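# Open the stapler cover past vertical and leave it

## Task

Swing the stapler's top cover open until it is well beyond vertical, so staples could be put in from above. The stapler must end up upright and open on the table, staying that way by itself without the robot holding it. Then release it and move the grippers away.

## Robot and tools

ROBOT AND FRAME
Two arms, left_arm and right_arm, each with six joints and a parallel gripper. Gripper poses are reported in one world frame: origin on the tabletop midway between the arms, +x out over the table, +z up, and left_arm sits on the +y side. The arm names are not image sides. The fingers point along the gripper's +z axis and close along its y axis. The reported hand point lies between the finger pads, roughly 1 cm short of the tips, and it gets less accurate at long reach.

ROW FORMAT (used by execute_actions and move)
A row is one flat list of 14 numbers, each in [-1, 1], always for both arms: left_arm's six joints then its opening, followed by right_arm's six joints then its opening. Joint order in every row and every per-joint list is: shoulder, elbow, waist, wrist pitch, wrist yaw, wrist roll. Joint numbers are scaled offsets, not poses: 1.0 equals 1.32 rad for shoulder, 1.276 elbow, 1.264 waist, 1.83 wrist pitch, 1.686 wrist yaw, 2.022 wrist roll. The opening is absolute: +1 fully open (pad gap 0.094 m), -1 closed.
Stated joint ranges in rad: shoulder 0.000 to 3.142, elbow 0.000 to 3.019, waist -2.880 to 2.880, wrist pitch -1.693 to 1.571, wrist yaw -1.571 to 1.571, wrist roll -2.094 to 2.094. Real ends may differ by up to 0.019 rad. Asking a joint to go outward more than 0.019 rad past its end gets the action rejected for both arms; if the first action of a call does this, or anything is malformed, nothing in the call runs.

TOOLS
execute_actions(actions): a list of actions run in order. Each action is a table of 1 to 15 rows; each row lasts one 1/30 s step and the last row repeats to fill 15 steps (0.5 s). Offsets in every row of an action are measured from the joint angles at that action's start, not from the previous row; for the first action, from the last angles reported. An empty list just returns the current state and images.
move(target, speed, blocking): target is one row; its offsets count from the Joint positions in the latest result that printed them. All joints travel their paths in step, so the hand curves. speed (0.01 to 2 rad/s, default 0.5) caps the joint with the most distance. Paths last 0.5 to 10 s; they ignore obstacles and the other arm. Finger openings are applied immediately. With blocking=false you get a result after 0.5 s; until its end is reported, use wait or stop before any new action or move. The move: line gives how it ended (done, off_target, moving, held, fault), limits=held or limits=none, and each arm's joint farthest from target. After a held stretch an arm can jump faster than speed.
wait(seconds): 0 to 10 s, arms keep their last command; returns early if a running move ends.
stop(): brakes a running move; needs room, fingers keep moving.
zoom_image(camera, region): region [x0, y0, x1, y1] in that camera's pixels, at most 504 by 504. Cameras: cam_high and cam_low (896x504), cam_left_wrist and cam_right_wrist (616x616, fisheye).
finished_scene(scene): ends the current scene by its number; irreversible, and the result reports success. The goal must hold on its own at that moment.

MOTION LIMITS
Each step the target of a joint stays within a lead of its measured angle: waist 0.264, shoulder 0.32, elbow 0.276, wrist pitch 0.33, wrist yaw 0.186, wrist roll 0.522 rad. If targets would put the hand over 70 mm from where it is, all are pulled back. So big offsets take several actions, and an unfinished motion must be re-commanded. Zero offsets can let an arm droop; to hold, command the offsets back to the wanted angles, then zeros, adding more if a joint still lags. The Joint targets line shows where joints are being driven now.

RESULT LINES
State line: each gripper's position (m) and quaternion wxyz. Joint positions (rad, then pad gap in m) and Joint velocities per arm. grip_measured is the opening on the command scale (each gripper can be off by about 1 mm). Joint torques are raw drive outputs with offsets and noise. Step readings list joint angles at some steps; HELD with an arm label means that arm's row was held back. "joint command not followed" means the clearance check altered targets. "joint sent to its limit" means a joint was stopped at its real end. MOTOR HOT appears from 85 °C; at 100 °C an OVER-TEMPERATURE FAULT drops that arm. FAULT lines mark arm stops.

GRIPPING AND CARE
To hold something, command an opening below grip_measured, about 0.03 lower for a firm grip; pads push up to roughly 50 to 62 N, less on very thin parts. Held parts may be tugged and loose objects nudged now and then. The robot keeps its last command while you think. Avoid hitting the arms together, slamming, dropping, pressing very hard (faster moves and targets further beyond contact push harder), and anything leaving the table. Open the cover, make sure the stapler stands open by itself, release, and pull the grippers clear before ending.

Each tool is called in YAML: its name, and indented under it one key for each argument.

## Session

execute_actions:
  actions: []

Scene clock: 0.00 s.
left_arm: end_effector_position=(+0.5178, +0.3894, +0.2310) grip_measured=+1.000 end_effector_quat_wxyz=(-0.001, +0.442, +0.896, -0.048) | right_arm: end_effector_position=(+0.5389, +0.1723, +0.2147) grip_measured=+1.000 end_effector_quat_wxyz=(+0.732, -0.670, -0.069, +0.100)
Joint names: [shoulder, elbow, waist, wrist pitch, wrist yaw, wrist roll]
Joint positions: left_arm=[ 1.833  1.826  0.069 -1.616  0.08   1.031  0.094] | right_arm=[ 2.221  1.632  0.394  0.875 -1.241 -1.267  0.094]
Joint velocities: left_arm=[-0.005  0.022 -0.005  0.002 -0.051  0.022  0.   ] | right_arm=[-0.024 -0.002 -0.005  0.007  0.007  0.022  0.   ]
Joint torques (N m, as the arm reports them, + toward a larger angle): no reading
Joint targets: left_arm=[1.825 1.857 0.069 -1.616 0.080 1.031] | right_arm=[2.235 1.650 0.394 0.877 -1.241 -1.268]
camera_calibration (this result's frames):
cam_left_wrist: T_world_to_cam=[[-0.793231, -0.60298, 0.0848469, 0.622914], [-0.46543, 0.69024, 0.554025, -0.147031], [-0.392631, 0.39998, -0.828165, 0.362398], [0, 0, 0, 1]] pos_world=[0.567971, 0.332139, 0.328731]
cam_right_wrist: T_world_to_cam=[[0.0452459, -0.0836512, 0.995467, -0.223187], [0.922944, -0.377813, -0.073698, -0.413414], [0.382266, 0.922095, 0.0601108, -0.256245], [0, 0, 0, 1]] pos_world=[0.48961, 0.0614193, 0.20711]

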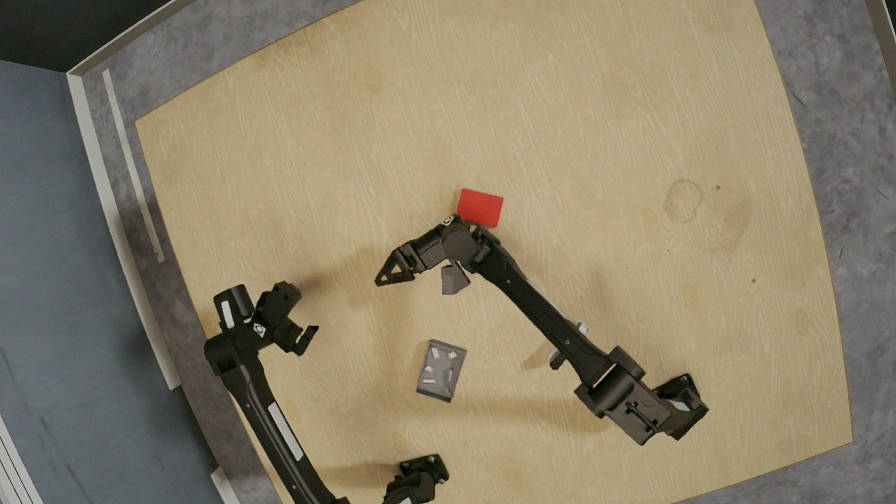

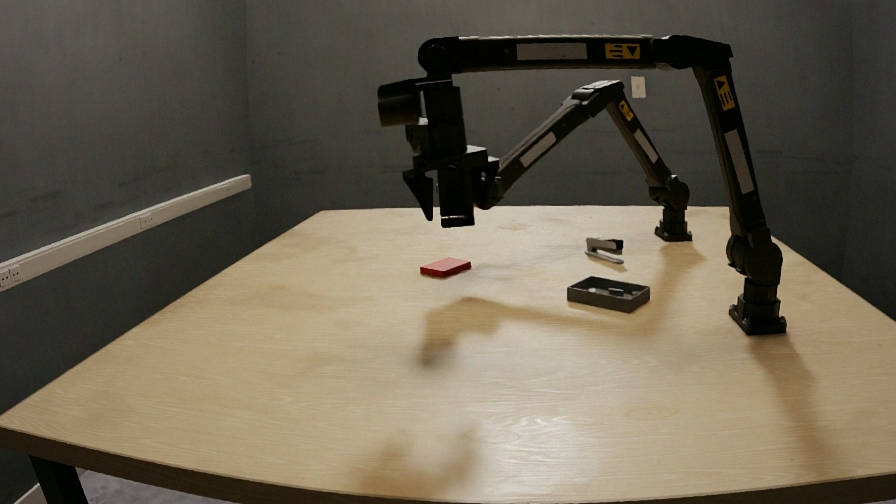

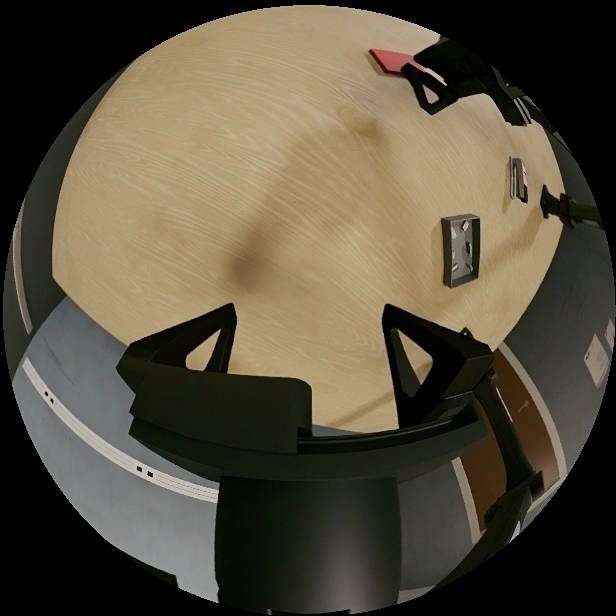

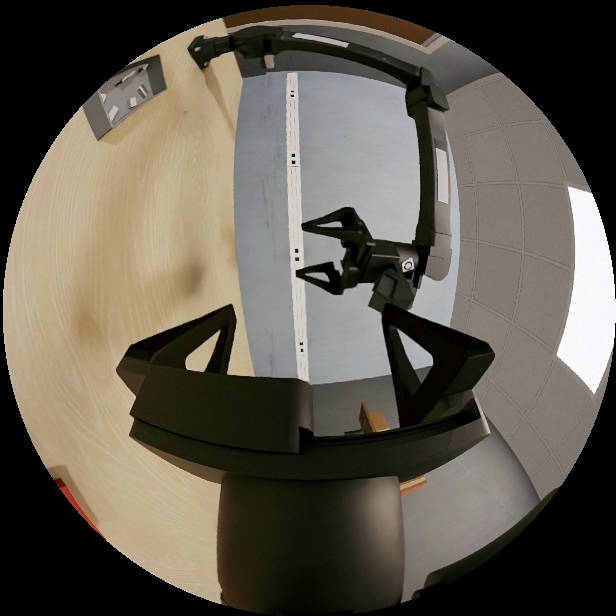

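zoom_image:
  camera: "cam_high"
  region: [500, 290, 640, 400]

zoom_image:
  camera: "cam_low"
  region: [550, 215, 670, 285]

zoom_image:
  camera: "cam_left_wrist"
  region: [470, 130, 570, 230]

Region (500, 290, 640, 400) of cam_high's 896x504 image, scaled by 3.600, with more detail than that image has; it fills the top 396 rows of this view, and the rest is white.

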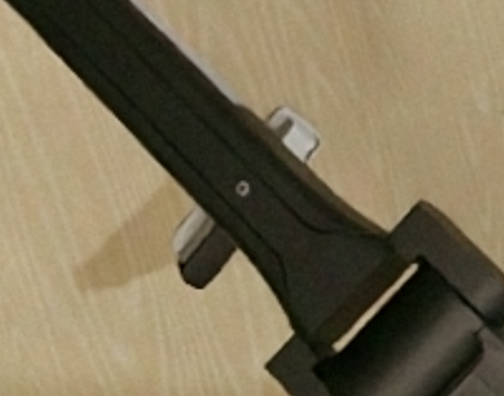

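Region (550, 215, 670, 285) of cam_low's 896x504 image, scaled by 4.200, with more detail than that image has; it fills the top 294 rows of this view, and the rest is white.

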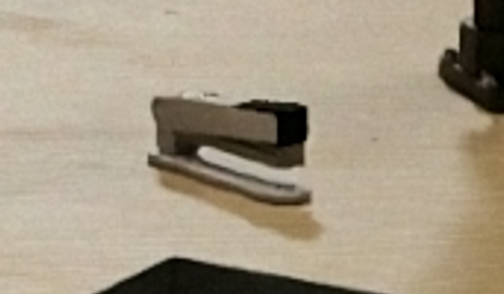

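Region (470, 130, 570, 230) of cam_left_wrist's 616x616 image, scaled by 5.040, with more detail than that image has.

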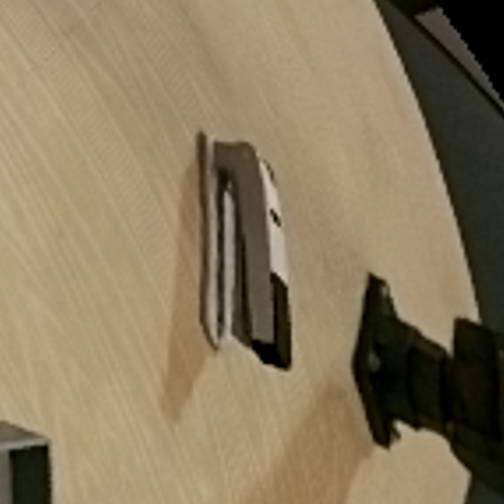

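move:
  target: [-0.567,-1.0,-0.5,1.0,-0.225,-0.485,0.2,-0.849,-0.691,0.2015,-1.0,0.736,1.0,0.0]
  speed: 1.2

Scene clock: 78.57 s.
left_arm: end_effector_position=(+0.3908, +0.1598, +0.2215) grip_measured=+0.202 end_effector_quat_wxyz=(+0.581, +0.147, +0.801, -0.008) | right_arm: end_effector_position=(+0.2240, -0.1171, +0.1325) grip_measured=+0.001 end_effector_quat_wxyz=(+0.097, -0.028, +0.990, +0.098)
Joint names: [shoulder, elbow, waist, wrist pitch, wrist yaw, wrist roll]
Joint positions: left_arm=[ 1.092  0.556 -0.554  0.189 -0.297  0.062  0.056] | right_arm=[ 1.102  0.755  0.641 -0.947 -0.004  0.746  0.047]
Joint velocities: left_arm=[-0.015 -0.002  0.005  0.007 -0.007 -0.051 -0.002] | right_arm=[-0.005  0.007  0.005 -0.007 -0.022 -0.037 -0.001]
Joint torques (N m, as the arm reports them, + toward a larger angle): left_arm=[-7.12  7.67  0.06  2.4  -0.19 -0.06] | right_arm=[-7.83  9.61  1.32  0.5   0.18  0.1 ]
Joint targets: left_arm=[1.085 0.550 -0.563 0.214 -0.300 0.050] | right_arm=[1.101 0.750 0.649 -0.955 -0.000 0.755]
move: off_target (left_arm); limits=none; left_arm: farthest joint: the wrist pitch, 0.025 radians from its target (1.830 radians at the start); right_arm: farthest joint: the wrist roll, 0.009 radians from its target (2.022 radians at the start)
camera_calibration (this result's frames):
cam_left_wrist: T_world_to_cam=[[-0.24525, -0.956115, -0.1603, 0.281047], [-0.774668, 0.292689, -0.560556, 0.388806], [0.582874, -0.013297, -0.812454, 0.0778563], [0, 0, 0, 1]] pos_world=[0.324742, 0.15595, 0.326254]
cam_right_wrist: T_world_to_cam=[[0.0828005, -0.979153, -0.18548, -0.108128], [-0.900995, -0.153084, 0.405922, 0.133125], [-0.425854, 0.133506, -0.894888, 0.351136], [0, 0, 0, 1]] pos_world=[0.278431, -0.132373, 0.240134]

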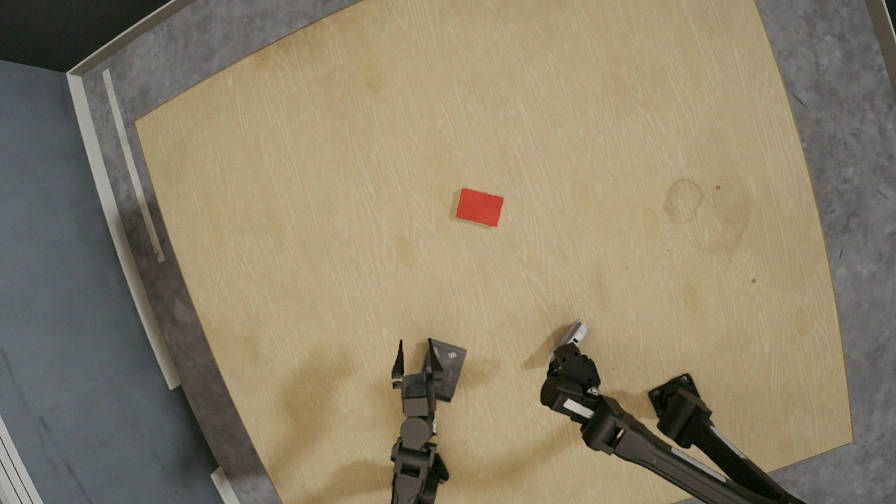

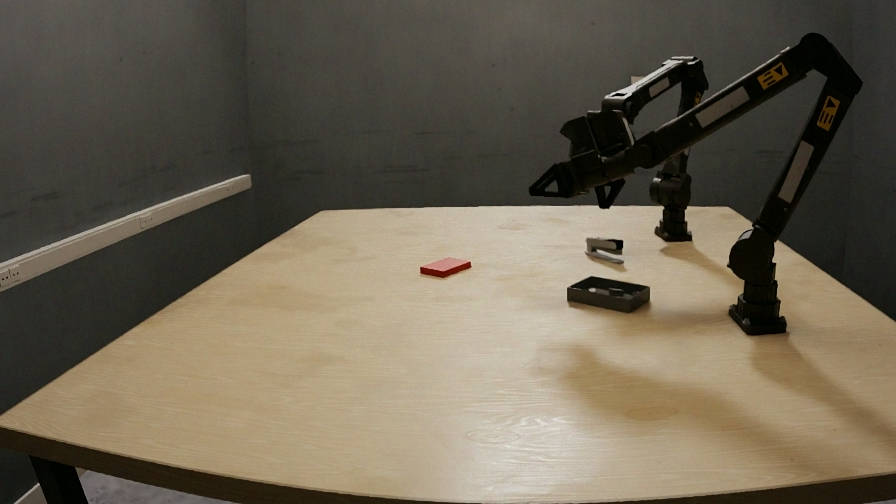

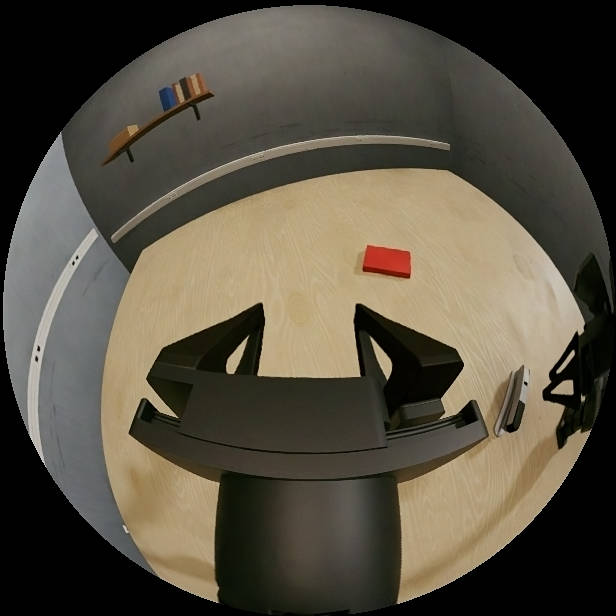

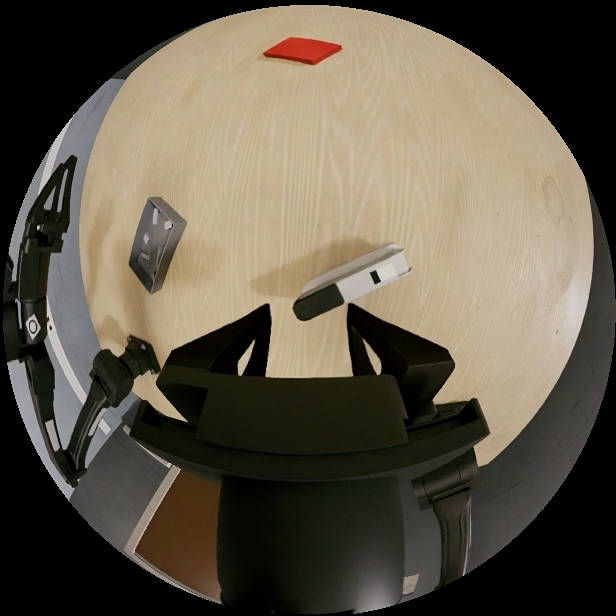

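zoom_image:
  camera: "cam_right_wrist"
  region: [280, 230, 430, 330]

Region (280, 230, 430, 330) of cam_right_wrist's 616x616 image, scaled by 3.360, with more detail than that image has.

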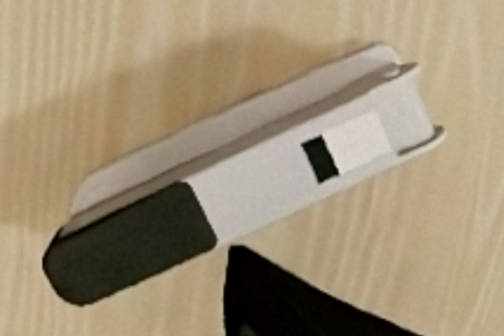

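move:
  target: [0.4739,-0.1873,-0.5495,0.5916,0.052,-0.0519,0.0,0.1415,0.0795,-0.028,-0.1008,0.0024,0.505,0.0]
  speed: 0.9

Scene clock: 113.60 s.
left_arm: end_effector_position=(+0.1604, -0.0660, +0.0825) grip_measured=+0.002 end_effector_quat_wxyz=(+0.575, +0.359, +0.666, -0.310) | right_arm: end_effector_position=(+0.2136, -0.1402, +0.0973) grip_measured=+0.001 end_effector_quat_wxyz=(-0.003, +0.472, +0.882, -0.005)
Joint names: [shoulder, elbow, waist, wrist pitch, wrist yaw, wrist roll]
Joint positions: left_arm=[ 1.719  0.322 -1.245  1.247 -0.21  -0.032  0.047] | right_arm=[ 1.269  0.81   0.614 -1.124 -0.003  1.759  0.047]
Joint velocities: left_arm=[-0.005  0.012 -0.005 -0.012 -0.007  0.066  0.   ] | right_arm=[ 0.015  0.007 -0.005  0.012 -0.007  0.022  0.   ]
Joint torques (N m, as the arm reports them, + toward a larger angle): left_arm=[-9.46  2.33  0.35  2.44 -0.01 -0.04] | right_arm=[-7.98 12.96 -0.09 -0.13  0.21  0.16]
Joint targets: left_arm=[1.718 0.316 -1.249 1.272 -0.210 -0.043] | right_arm=[1.289 0.856 0.605 -1.132 0.001 1.767]
move: off_target (left_arm, right_arm); limits=none; left_arm: farthest joint: the wrist pitch, 0.025 radians from its target (1.082 radians at the start); right_arm: farthest joint: the elbow, 0.046 radians from its target (0.102 radians at the start)
camera_calibration (this result's frames):
cam_left_wrist: T_world_to_cam=[[-0.835369, -0.549684, -0.00258744, 0.0948934], [-0.384169, 0.587186, -0.712479, 0.167825], [0.393157, -0.594189, -0.701689, 0.0791753], [0, 0, 0, 1]] pos_world=[0.112616, 0.000661977, 0.175374]
cam_right_wrist: T_world_to_cam=[[-0.827527, -0.561283, 0.012622, 0.0973703], [-0.447071, 0.672404, 0.589915, 0.135376], [-0.339597, 0.482528, -0.807366, 0.340227], [0, 0, 0, 1]] pos_world=[0.256639, -0.200544, 0.193598]

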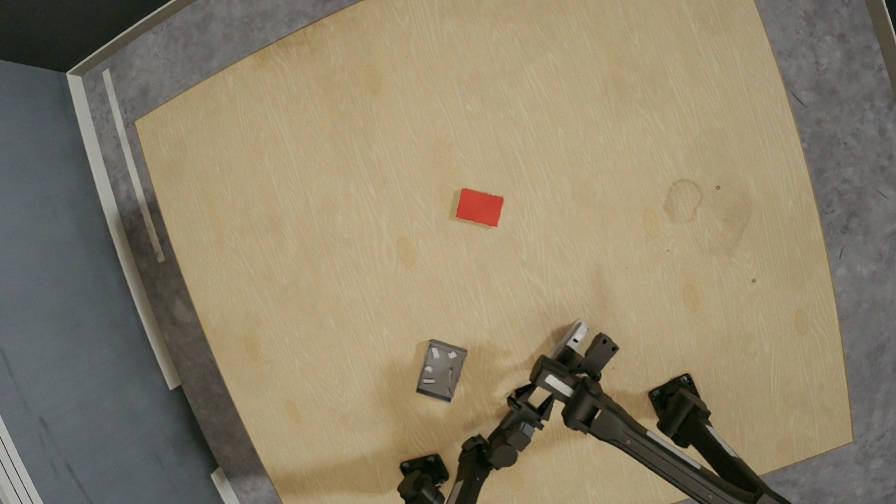

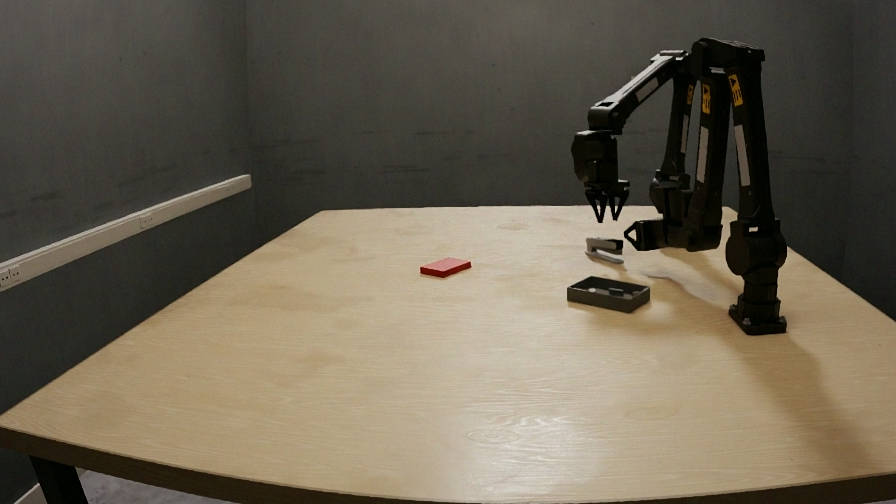

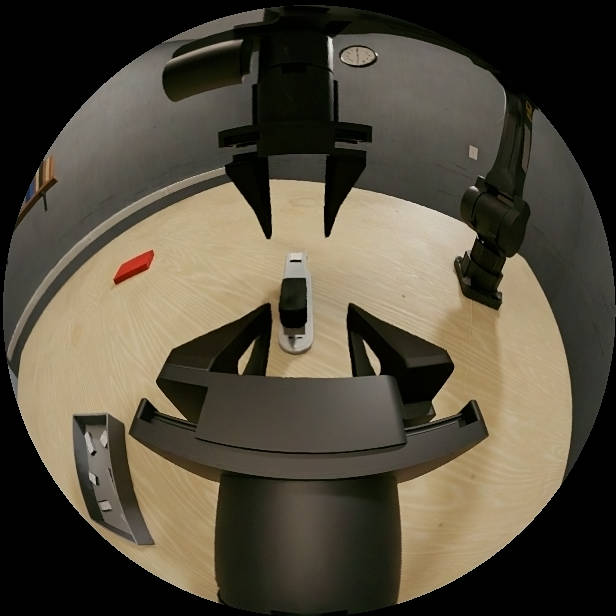

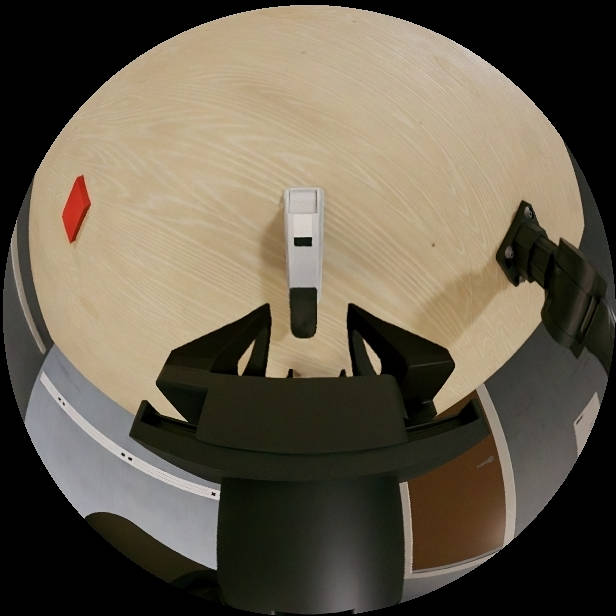

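zoom_image:
  camera: "cam_right_wrist"
  region: [240, 175, 380, 345]

zoom_image:
  camera: "cam_left_wrist"
  region: [240, 230, 380, 370]

Region (240, 175, 380, 345) of cam_right_wrist's 616x616 image, scaled by 2.965, with more detail than that image has; it fills the left 415 columns of this view, and the rest is white.

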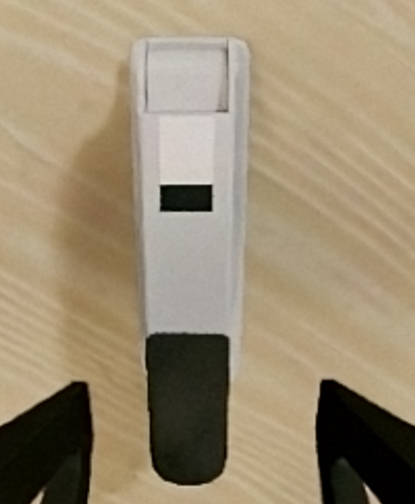

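Region (240, 230, 380, 370) of cam_left_wrist's 616x616 image, scaled by 3.600, with more detail than that image has.

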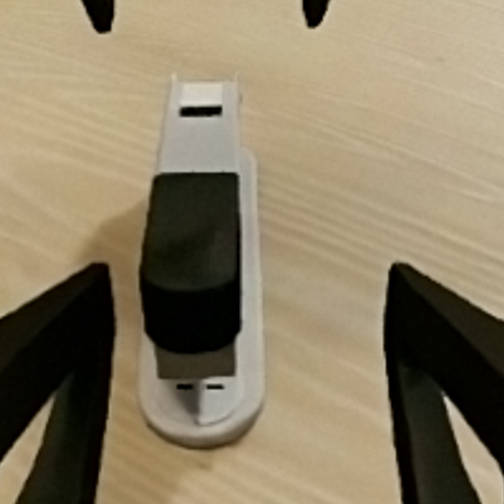

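move:
  target: [0.1667,0.1437,0.0617,0.0565,0.0357,0.0102,0.0,0.0967,-0.0762,-0.0071,0.1236,0.002,0.004,-0.2]
  speed: 0.35

Scene clock: 167.87 s.
left_arm: end_effector_position=(+0.2028, -0.1080, +0.0486) grip_measured=+0.002 end_effector_quat_wxyz=(+0.582, +0.353, +0.663, -0.312) | right_arm: end_effector_position=(+0.2172, -0.1366, +0.0347) grip_measured=-0.198 end_effector_quat_wxyz=(-0.001, +0.472, +0.882, +0.002)
Joint names: [shoulder, elbow, waist, wrist pitch, wrist yaw, wrist roll]
Joint positions: left_arm=[ 1.939  0.484 -1.177  1.326 -0.152 -0.023  0.047] | right_arm=[ 1.38   0.719  0.614 -0.906 -0.003  1.759  0.038]
Joint velocities: left_arm=[ 0.005 -0.007 -0.015 -0.002 -0.007  0.051 -0.   ] | right_arm=[ 0.005 -0.002 -0.005  0.007 -0.007  0.022 -0.001]
Joint torques (N m, as the arm reports them, + toward a larger angle): left_arm=[-12.18   3.77   1.03   2.42   0.1    0.18] | right_arm=[-9.29  7.47 -0.08  0.45  0.21  0.12]
Joint targets: left_arm=[1.939 0.505 -1.167 1.350 -0.150 -0.011] | right_arm=[1.397 0.713 0.605 -0.898 0.001 1.767]
move: off_target (left_arm); limits=none; left_arm: farthest joint: the wrist pitch, 0.025 radians from its target (0.103 radians at the start); right_arm: farthest joint: the shoulder, 0.016 radians from its target (0.127 radians at the start)
camera_calibration (this result's frames):
cam_left_wrist: T_world_to_cam=[[-0.830464, -0.557073, 0.00016745, 0.105194], [-0.38317, 0.570997, -0.726047, 0.183372], [0.404365, -0.60302, -0.687645, 0.00985835], [0, 0, 0, 1]] pos_world=[0.153636, -0.0401591, 0.139898]
cam_right_wrist: T_world_to_cam=[[-0.827798, -0.561023, -0.00163888, 0.103771], [-0.452932, 0.666578, 0.592053, 0.171896], [-0.331063, 0.490843, -0.805897, 0.288481], [0, 0, 0, 1]] pos_world=[0.259264, -0.197963, 0.130885]

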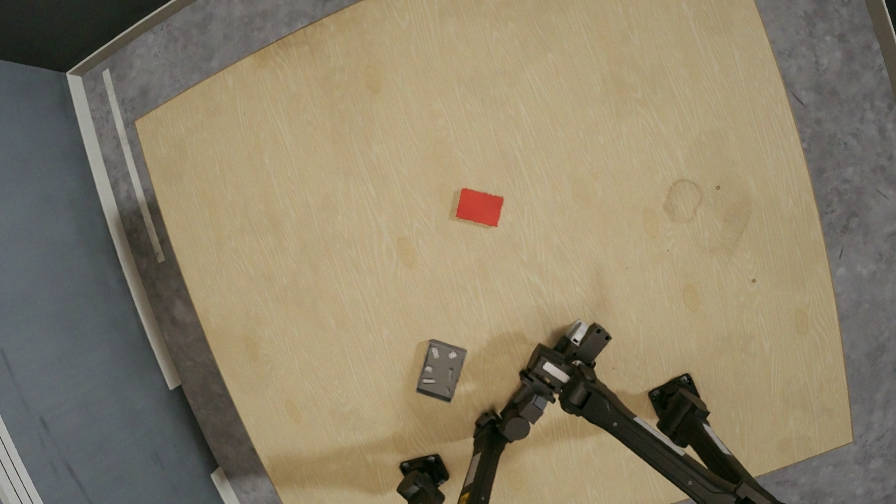

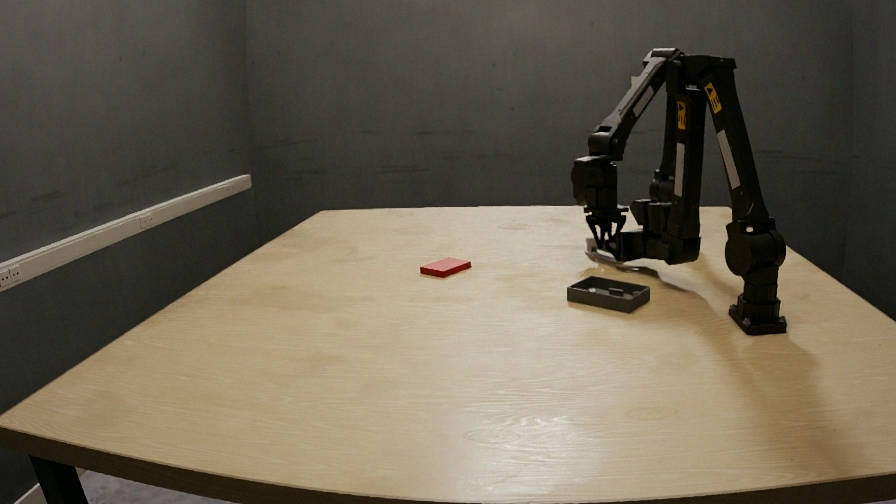

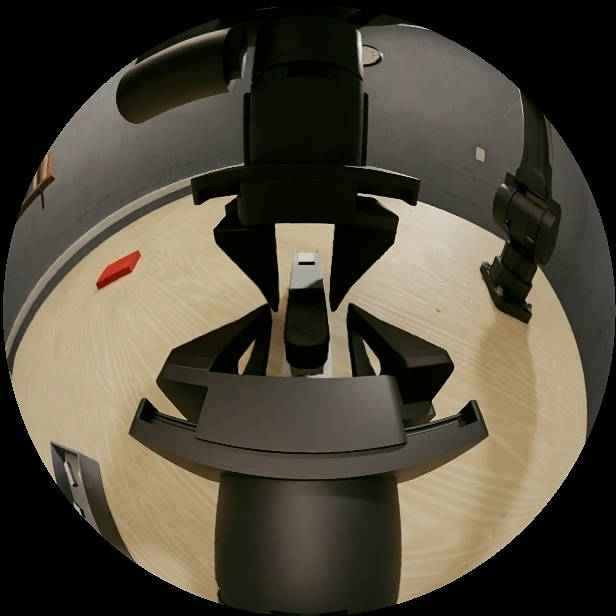

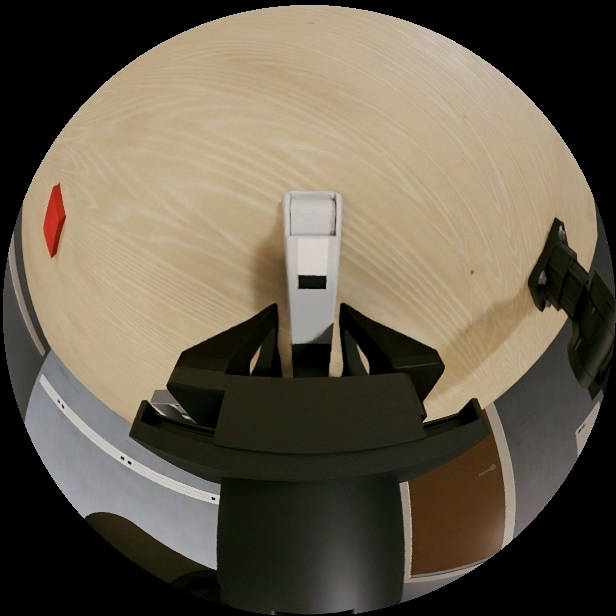

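execute_actions:
  actions: []

Scene clock: 181.00 s.
left_arm: end_effector_position=(+0.2028, -0.1080, +0.0486) grip_measured=+0.002 end_effector_quat_wxyz=(+0.582, +0.353, +0.663, -0.312) | right_arm: end_effector_position=(+0.2172, -0.1366, +0.0347) grip_measured=-0.198 end_effector_quat_wxyz=(-0.001, +0.472, +0.882, +0.002)
Joint names: [shoulder, elbow, waist, wrist pitch, wrist yaw, wrist roll]
Joint positions: left_arm=[ 1.939  0.484 -1.177  1.326 -0.152 -0.023  0.047] | right_arm=[ 1.38   0.719  0.614 -0.906 -0.003  1.759  0.038]
Joint velocities: left_arm=[-0.005  0.012  0.005 -0.017  0.066 -0.022  0.   ] | right_arm=[-0.005 -0.002  0.005  0.012 -0.051 -0.007 -0.   ]
Joint torques (N m, as the arm reports them, + toward a larger angle): left_arm=[-12.14   3.8    1.29   2.41   0.09   0.18] | right_arm=[-9.07  7.39 -0.11  0.54  0.21  0.12]
Joint targets: left_arm=[1.939 0.505 -1.167 1.350 -0.150 -0.011] | right_arm=[1.397 0.713 0.605 -0.898 0.001 1.767]
camera_calibration (this result's frames):
cam_left_wrist: T_world_to_cam=[[-0.830464, -0.557073, 0.00016745, 0.105194], [-0.38317, 0.570997, -0.726047, 0.183372], [0.404365, -0.60302, -0.687645, 0.00985835], [0, 0, 0, 1]] pos_world=[0.153636, -0.0401591, 0.139898]
cam_right_wrist: T_world_to_cam=[[-0.827798, -0.561023, -0.00163888, 0.103771], [-0.452932, 0.666578, 0.592053, 0.171896], [-0.331063, 0.490843, -0.805897, 0.288481], [0, 0, 0, 1]] pos_world=[0.259264, -0.197963, 0.130885]

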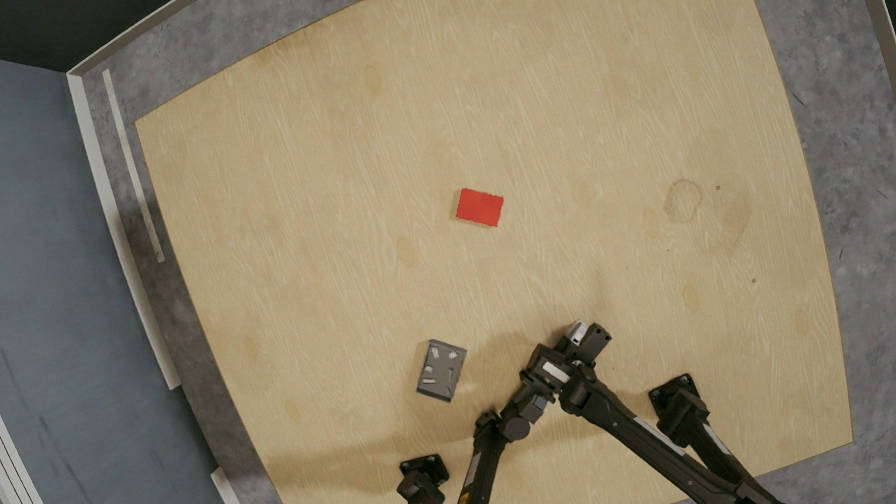

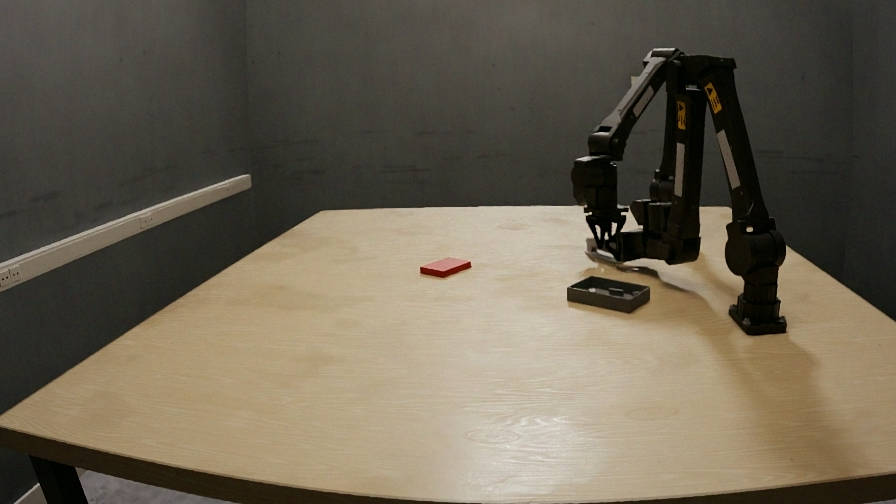

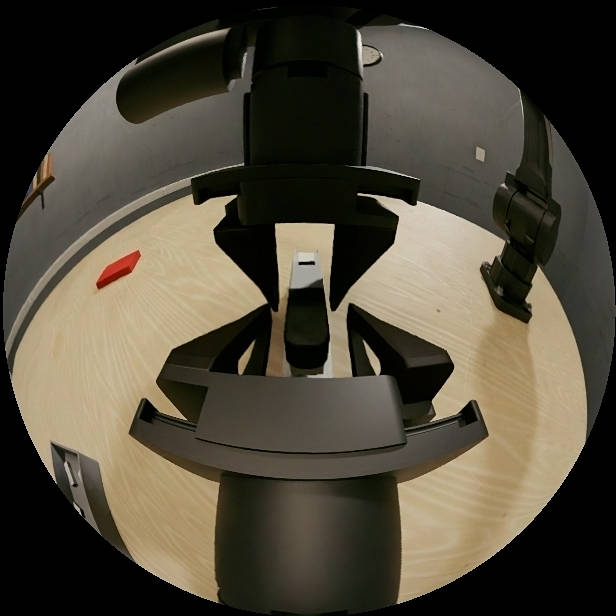

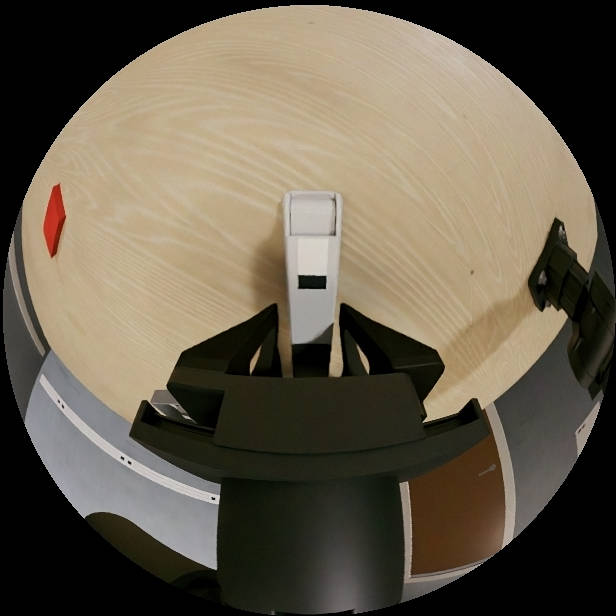

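zoom_image:
  camera: "cam_right_wrist"
  region: [230, 170, 390, 390]

zoom_image:
  camera: "cam_left_wrist"
  region: [210, 220, 410, 400]

Region (230, 170, 390, 390) of cam_right_wrist's 616x616 image, scaled by 2.291, with more detail than that image has; it fills the left 367 columns of this view, and the rest is white.

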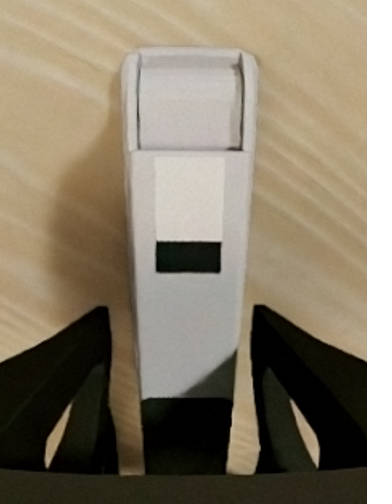

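Region (210, 220, 410, 400) of cam_left_wrist's 616x616 image, scaled by 2.520, with more detail than that image has; it fills the top 454 rows of this view, and the rest is white.

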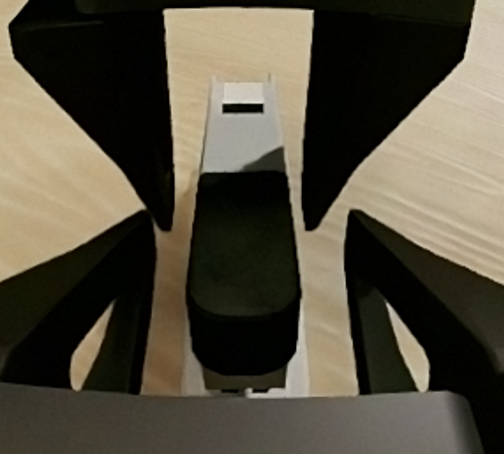

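move:
  target: [0.0, -0.0185, 0.0079, 0.0131, 0.0012, 0.0059, 0.0, 0.0314, -0.0230, -0.0071, 0.0311, 0.0024, 0.004, -0.43]
  speed: 0.05

Scene clock: 209.07 s.
left_arm: end_effector_position=(+0.2001, -0.1021, +0.0442) grip_measured=+0.002 end_effector_quat_wxyz=(+0.578, +0.356, +0.667, -0.308) | right_arm: end_effector_position=(+0.2172, -0.1368, +0.0231) grip_measured=-0.428 end_effector_quat_wxyz=(+0.001, +0.472, +0.882, +0.006)
Joint names: [shoulder, elbow, waist, wrist pitch, wrist yaw, wrist roll]
Joint positions: left_arm=[ 1.939  0.469 -1.177  1.326 -0.152 -0.022  0.047] | right_arm=[ 1.399  0.698  0.614 -0.858 -0.002  1.759  0.027]
Joint velocities: left_arm=[-0.024  0.002 -0.005  0.007  0.051 -0.007 -0.   ] | right_arm=[-0.005 -0.017 -0.005  0.002  0.007  0.051  0.001]
Joint torques (N m, as the arm reports them, + toward a larger angle): left_arm=[-12.17   1.56   1.2    2.42   0.08   0.16] | right_arm=[-8.6   7.02 -0.05  0.58  0.22  0.12]
Joint targets: left_arm=[1.939 0.461 -1.167 1.350 -0.150 -0.010] | right_arm=[1.422 0.689 0.605 -0.849 0.001 1.767]
move: off_target (left_arm, right_arm); limits=none; left_arm: farthest joint: the wrist pitch, 0.024 radians from its target (0.024 radians at the start); right_arm: farthest joint: the shoulder, 0.023 radians from its target (0.041 radians at the start)
camera_calibration (this result's frames):
cam_left_wrist: T_world_to_cam=[[-0.830529, -0.556967, -0.00299564, 0.106353], [-0.387421, 0.581556, -0.715331, 0.177224], [0.400158, -0.592942, -0.69878, 0.0138125], [0, 0, 0, 1]] pos_world=[0.151463, -0.0356401, 0.136744]
cam_right_wrist: T_world_to_cam=[[-0.827758, -0.560983, -0.0107143, 0.103818], [-0.456961, 0.662942, 0.593039, 0.179203], [-0.325582, 0.495788, -0.805103, 0.278641], [0, 0, 0, 1]] pos_world=[0.258546, -0.198708, 0.119173]

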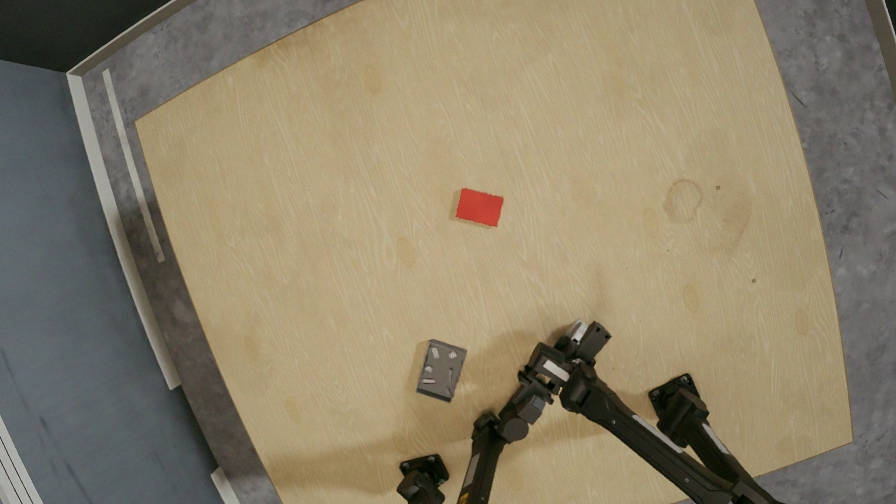

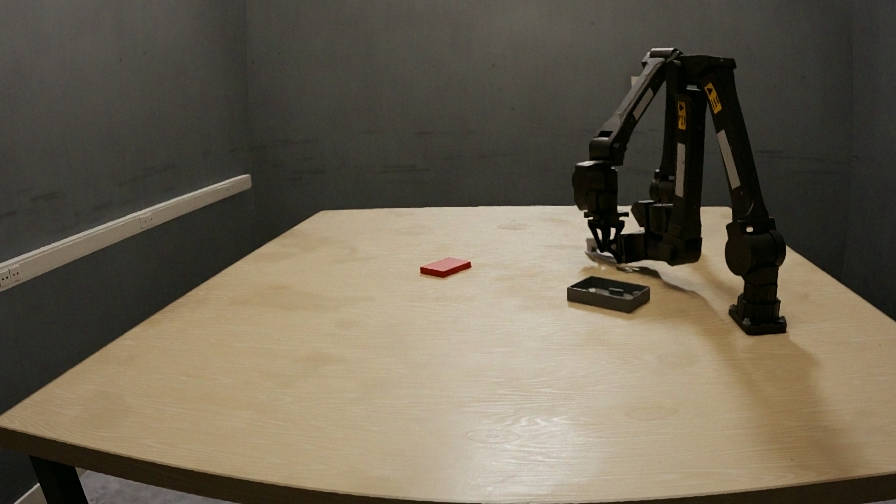

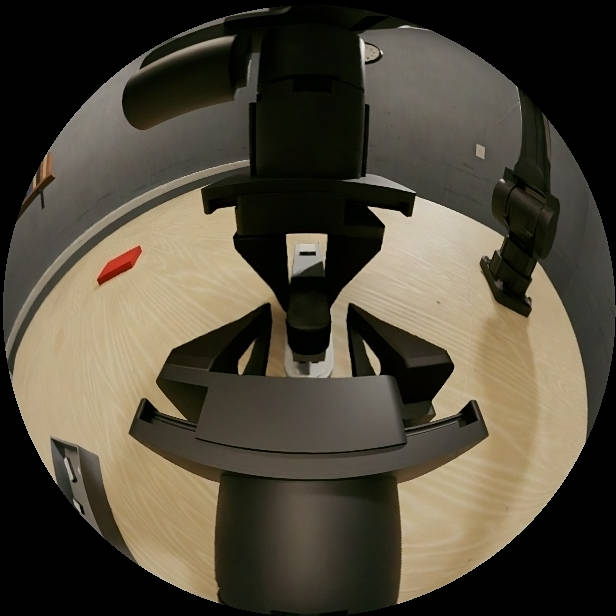

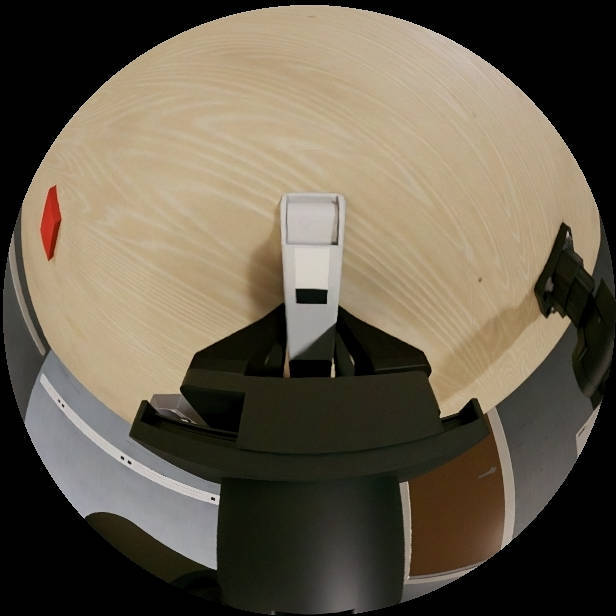

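zoom_image:
  camera: "cam_right_wrist"
  region: [230, 170, 390, 390]

zoom_image:
  camera: "cam_left_wrist"
  region: [210, 220, 410, 400]

Region (230, 170, 390, 390) of cam_right_wrist's 616x616 image, scaled by 2.291, with more detail than that image has; it fills the left 367 columns of this view, and the rest is white.

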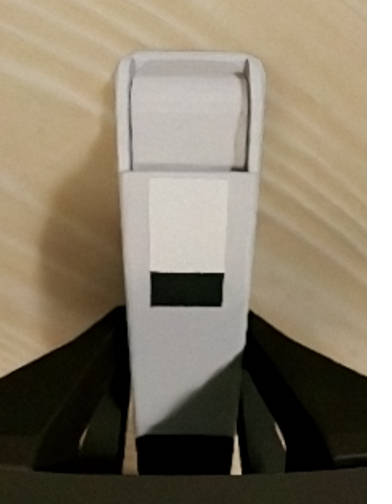

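Region (210, 220, 410, 400) of cam_left_wrist's 616x616 image, scaled by 2.520, with more detail than that image has; it fills the top 454 rows of this view, and the rest is white.

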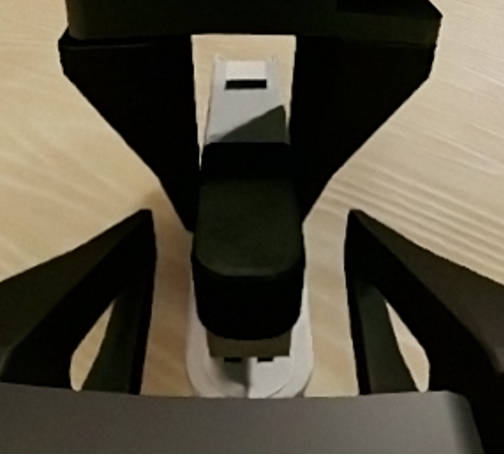

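move:
  target: [0.0, -0.0063, 0.0079, 0.0131, 0.0012, 0.0059, -0.42, 0.0252, -0.0121, -0.0071, 0.0108, 0.0018, 0.004, -0.43]
  speed: 0.03

Scene clock: 221.17 s.
left_arm: end_effector_position=(+0.2001, -0.1021, +0.0442) grip_measured=-0.418 end_effector_quat_wxyz=(+0.578, +0.356, +0.667, -0.308) | right_arm: end_effector_position=(+0.2157, -0.1382, +0.0180) grip_measured=-0.428 end_effector_quat_wxyz=(-0.000, +0.472, +0.881, +0.003)
Joint names: [shoulder, elbow, waist, wrist pitch, wrist yaw, wrist roll]
Joint positions: left_arm=[ 1.939  0.469 -1.177  1.326 -0.152 -0.021  0.027] | right_arm=[ 1.409  0.69   0.614 -0.847 -0.002  1.76   0.027]
Joint velocities: left_arm=[-0.005  0.002 -0.005 -0.027  0.037 -0.007 -0.   ] | right_arm=[ 0.005 -0.002 -0.005 -0.007 -0.007  0.022 -0.001]
Joint torques (N m, as the arm reports them, + toward a larger angle): left_arm=[-11.84   1.54   1.28   2.44   0.09   0.18] | right_arm=[-8.64  6.74 -0.05  0.54  0.2   0.12]
Joint targets: left_arm=[1.939 0.461 -1.167 1.350 -0.150 -0.010] | right_arm=[1.432 0.682 0.605 -0.838 0.001 1.768]
move: off_target (left_arm, right_arm); limits=none; left_arm: farthest joint: the wrist pitch, 0.024 radians from its target (0.024 radians at the start); right_arm: farthest joint: the shoulder, 0.023 radians from its target (0.034 radians at the start)
camera_calibration (this result's frames):
cam_left_wrist: T_world_to_cam=[[-0.830558, -0.556921, -0.00337324, 0.106381], [-0.387165, 0.581727, -0.71533, 0.17719], [0.400345, -0.592817, -0.698779, 0.0137879], [0, 0, 0, 1]] pos_world=[0.151437, -0.0356569, 0.136743]
cam_right_wrist: T_world_to_cam=[[-0.828007, -0.560701, -0.00433305, 0.101774], [-0.453962, 0.665806, 0.592133, 0.182292], [-0.329125, 0.492257, -0.805829, 0.275022], [0, 0, 0, 1]] pos_world=[0.25754, -0.199688, 0.114121]

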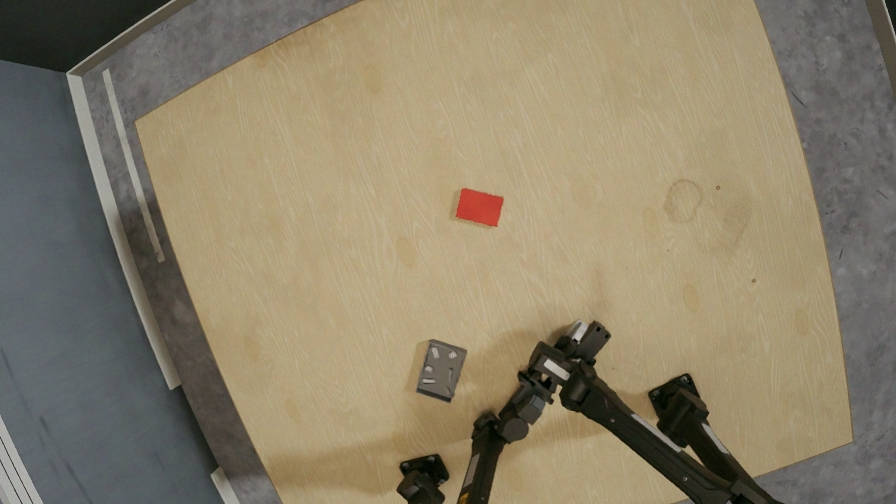

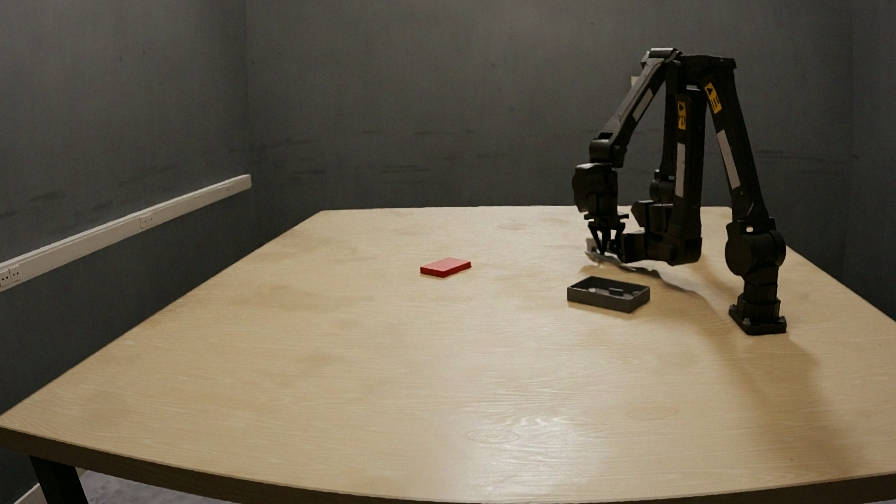

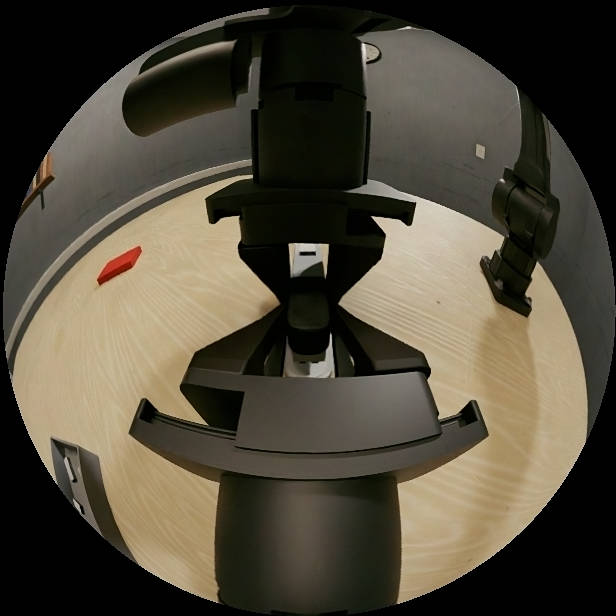

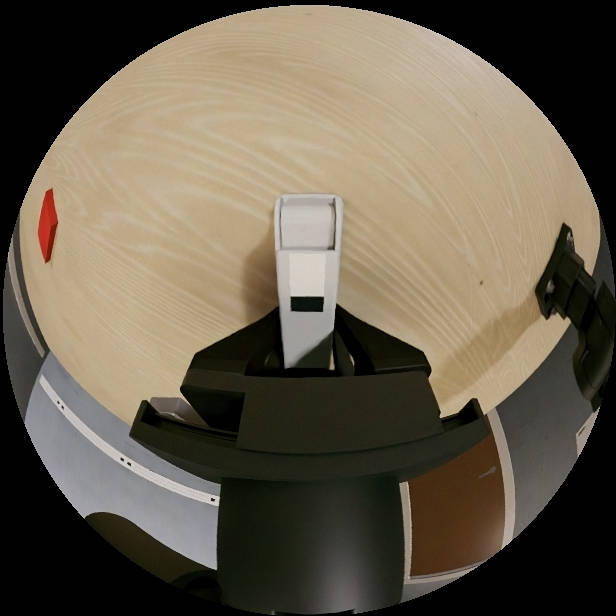

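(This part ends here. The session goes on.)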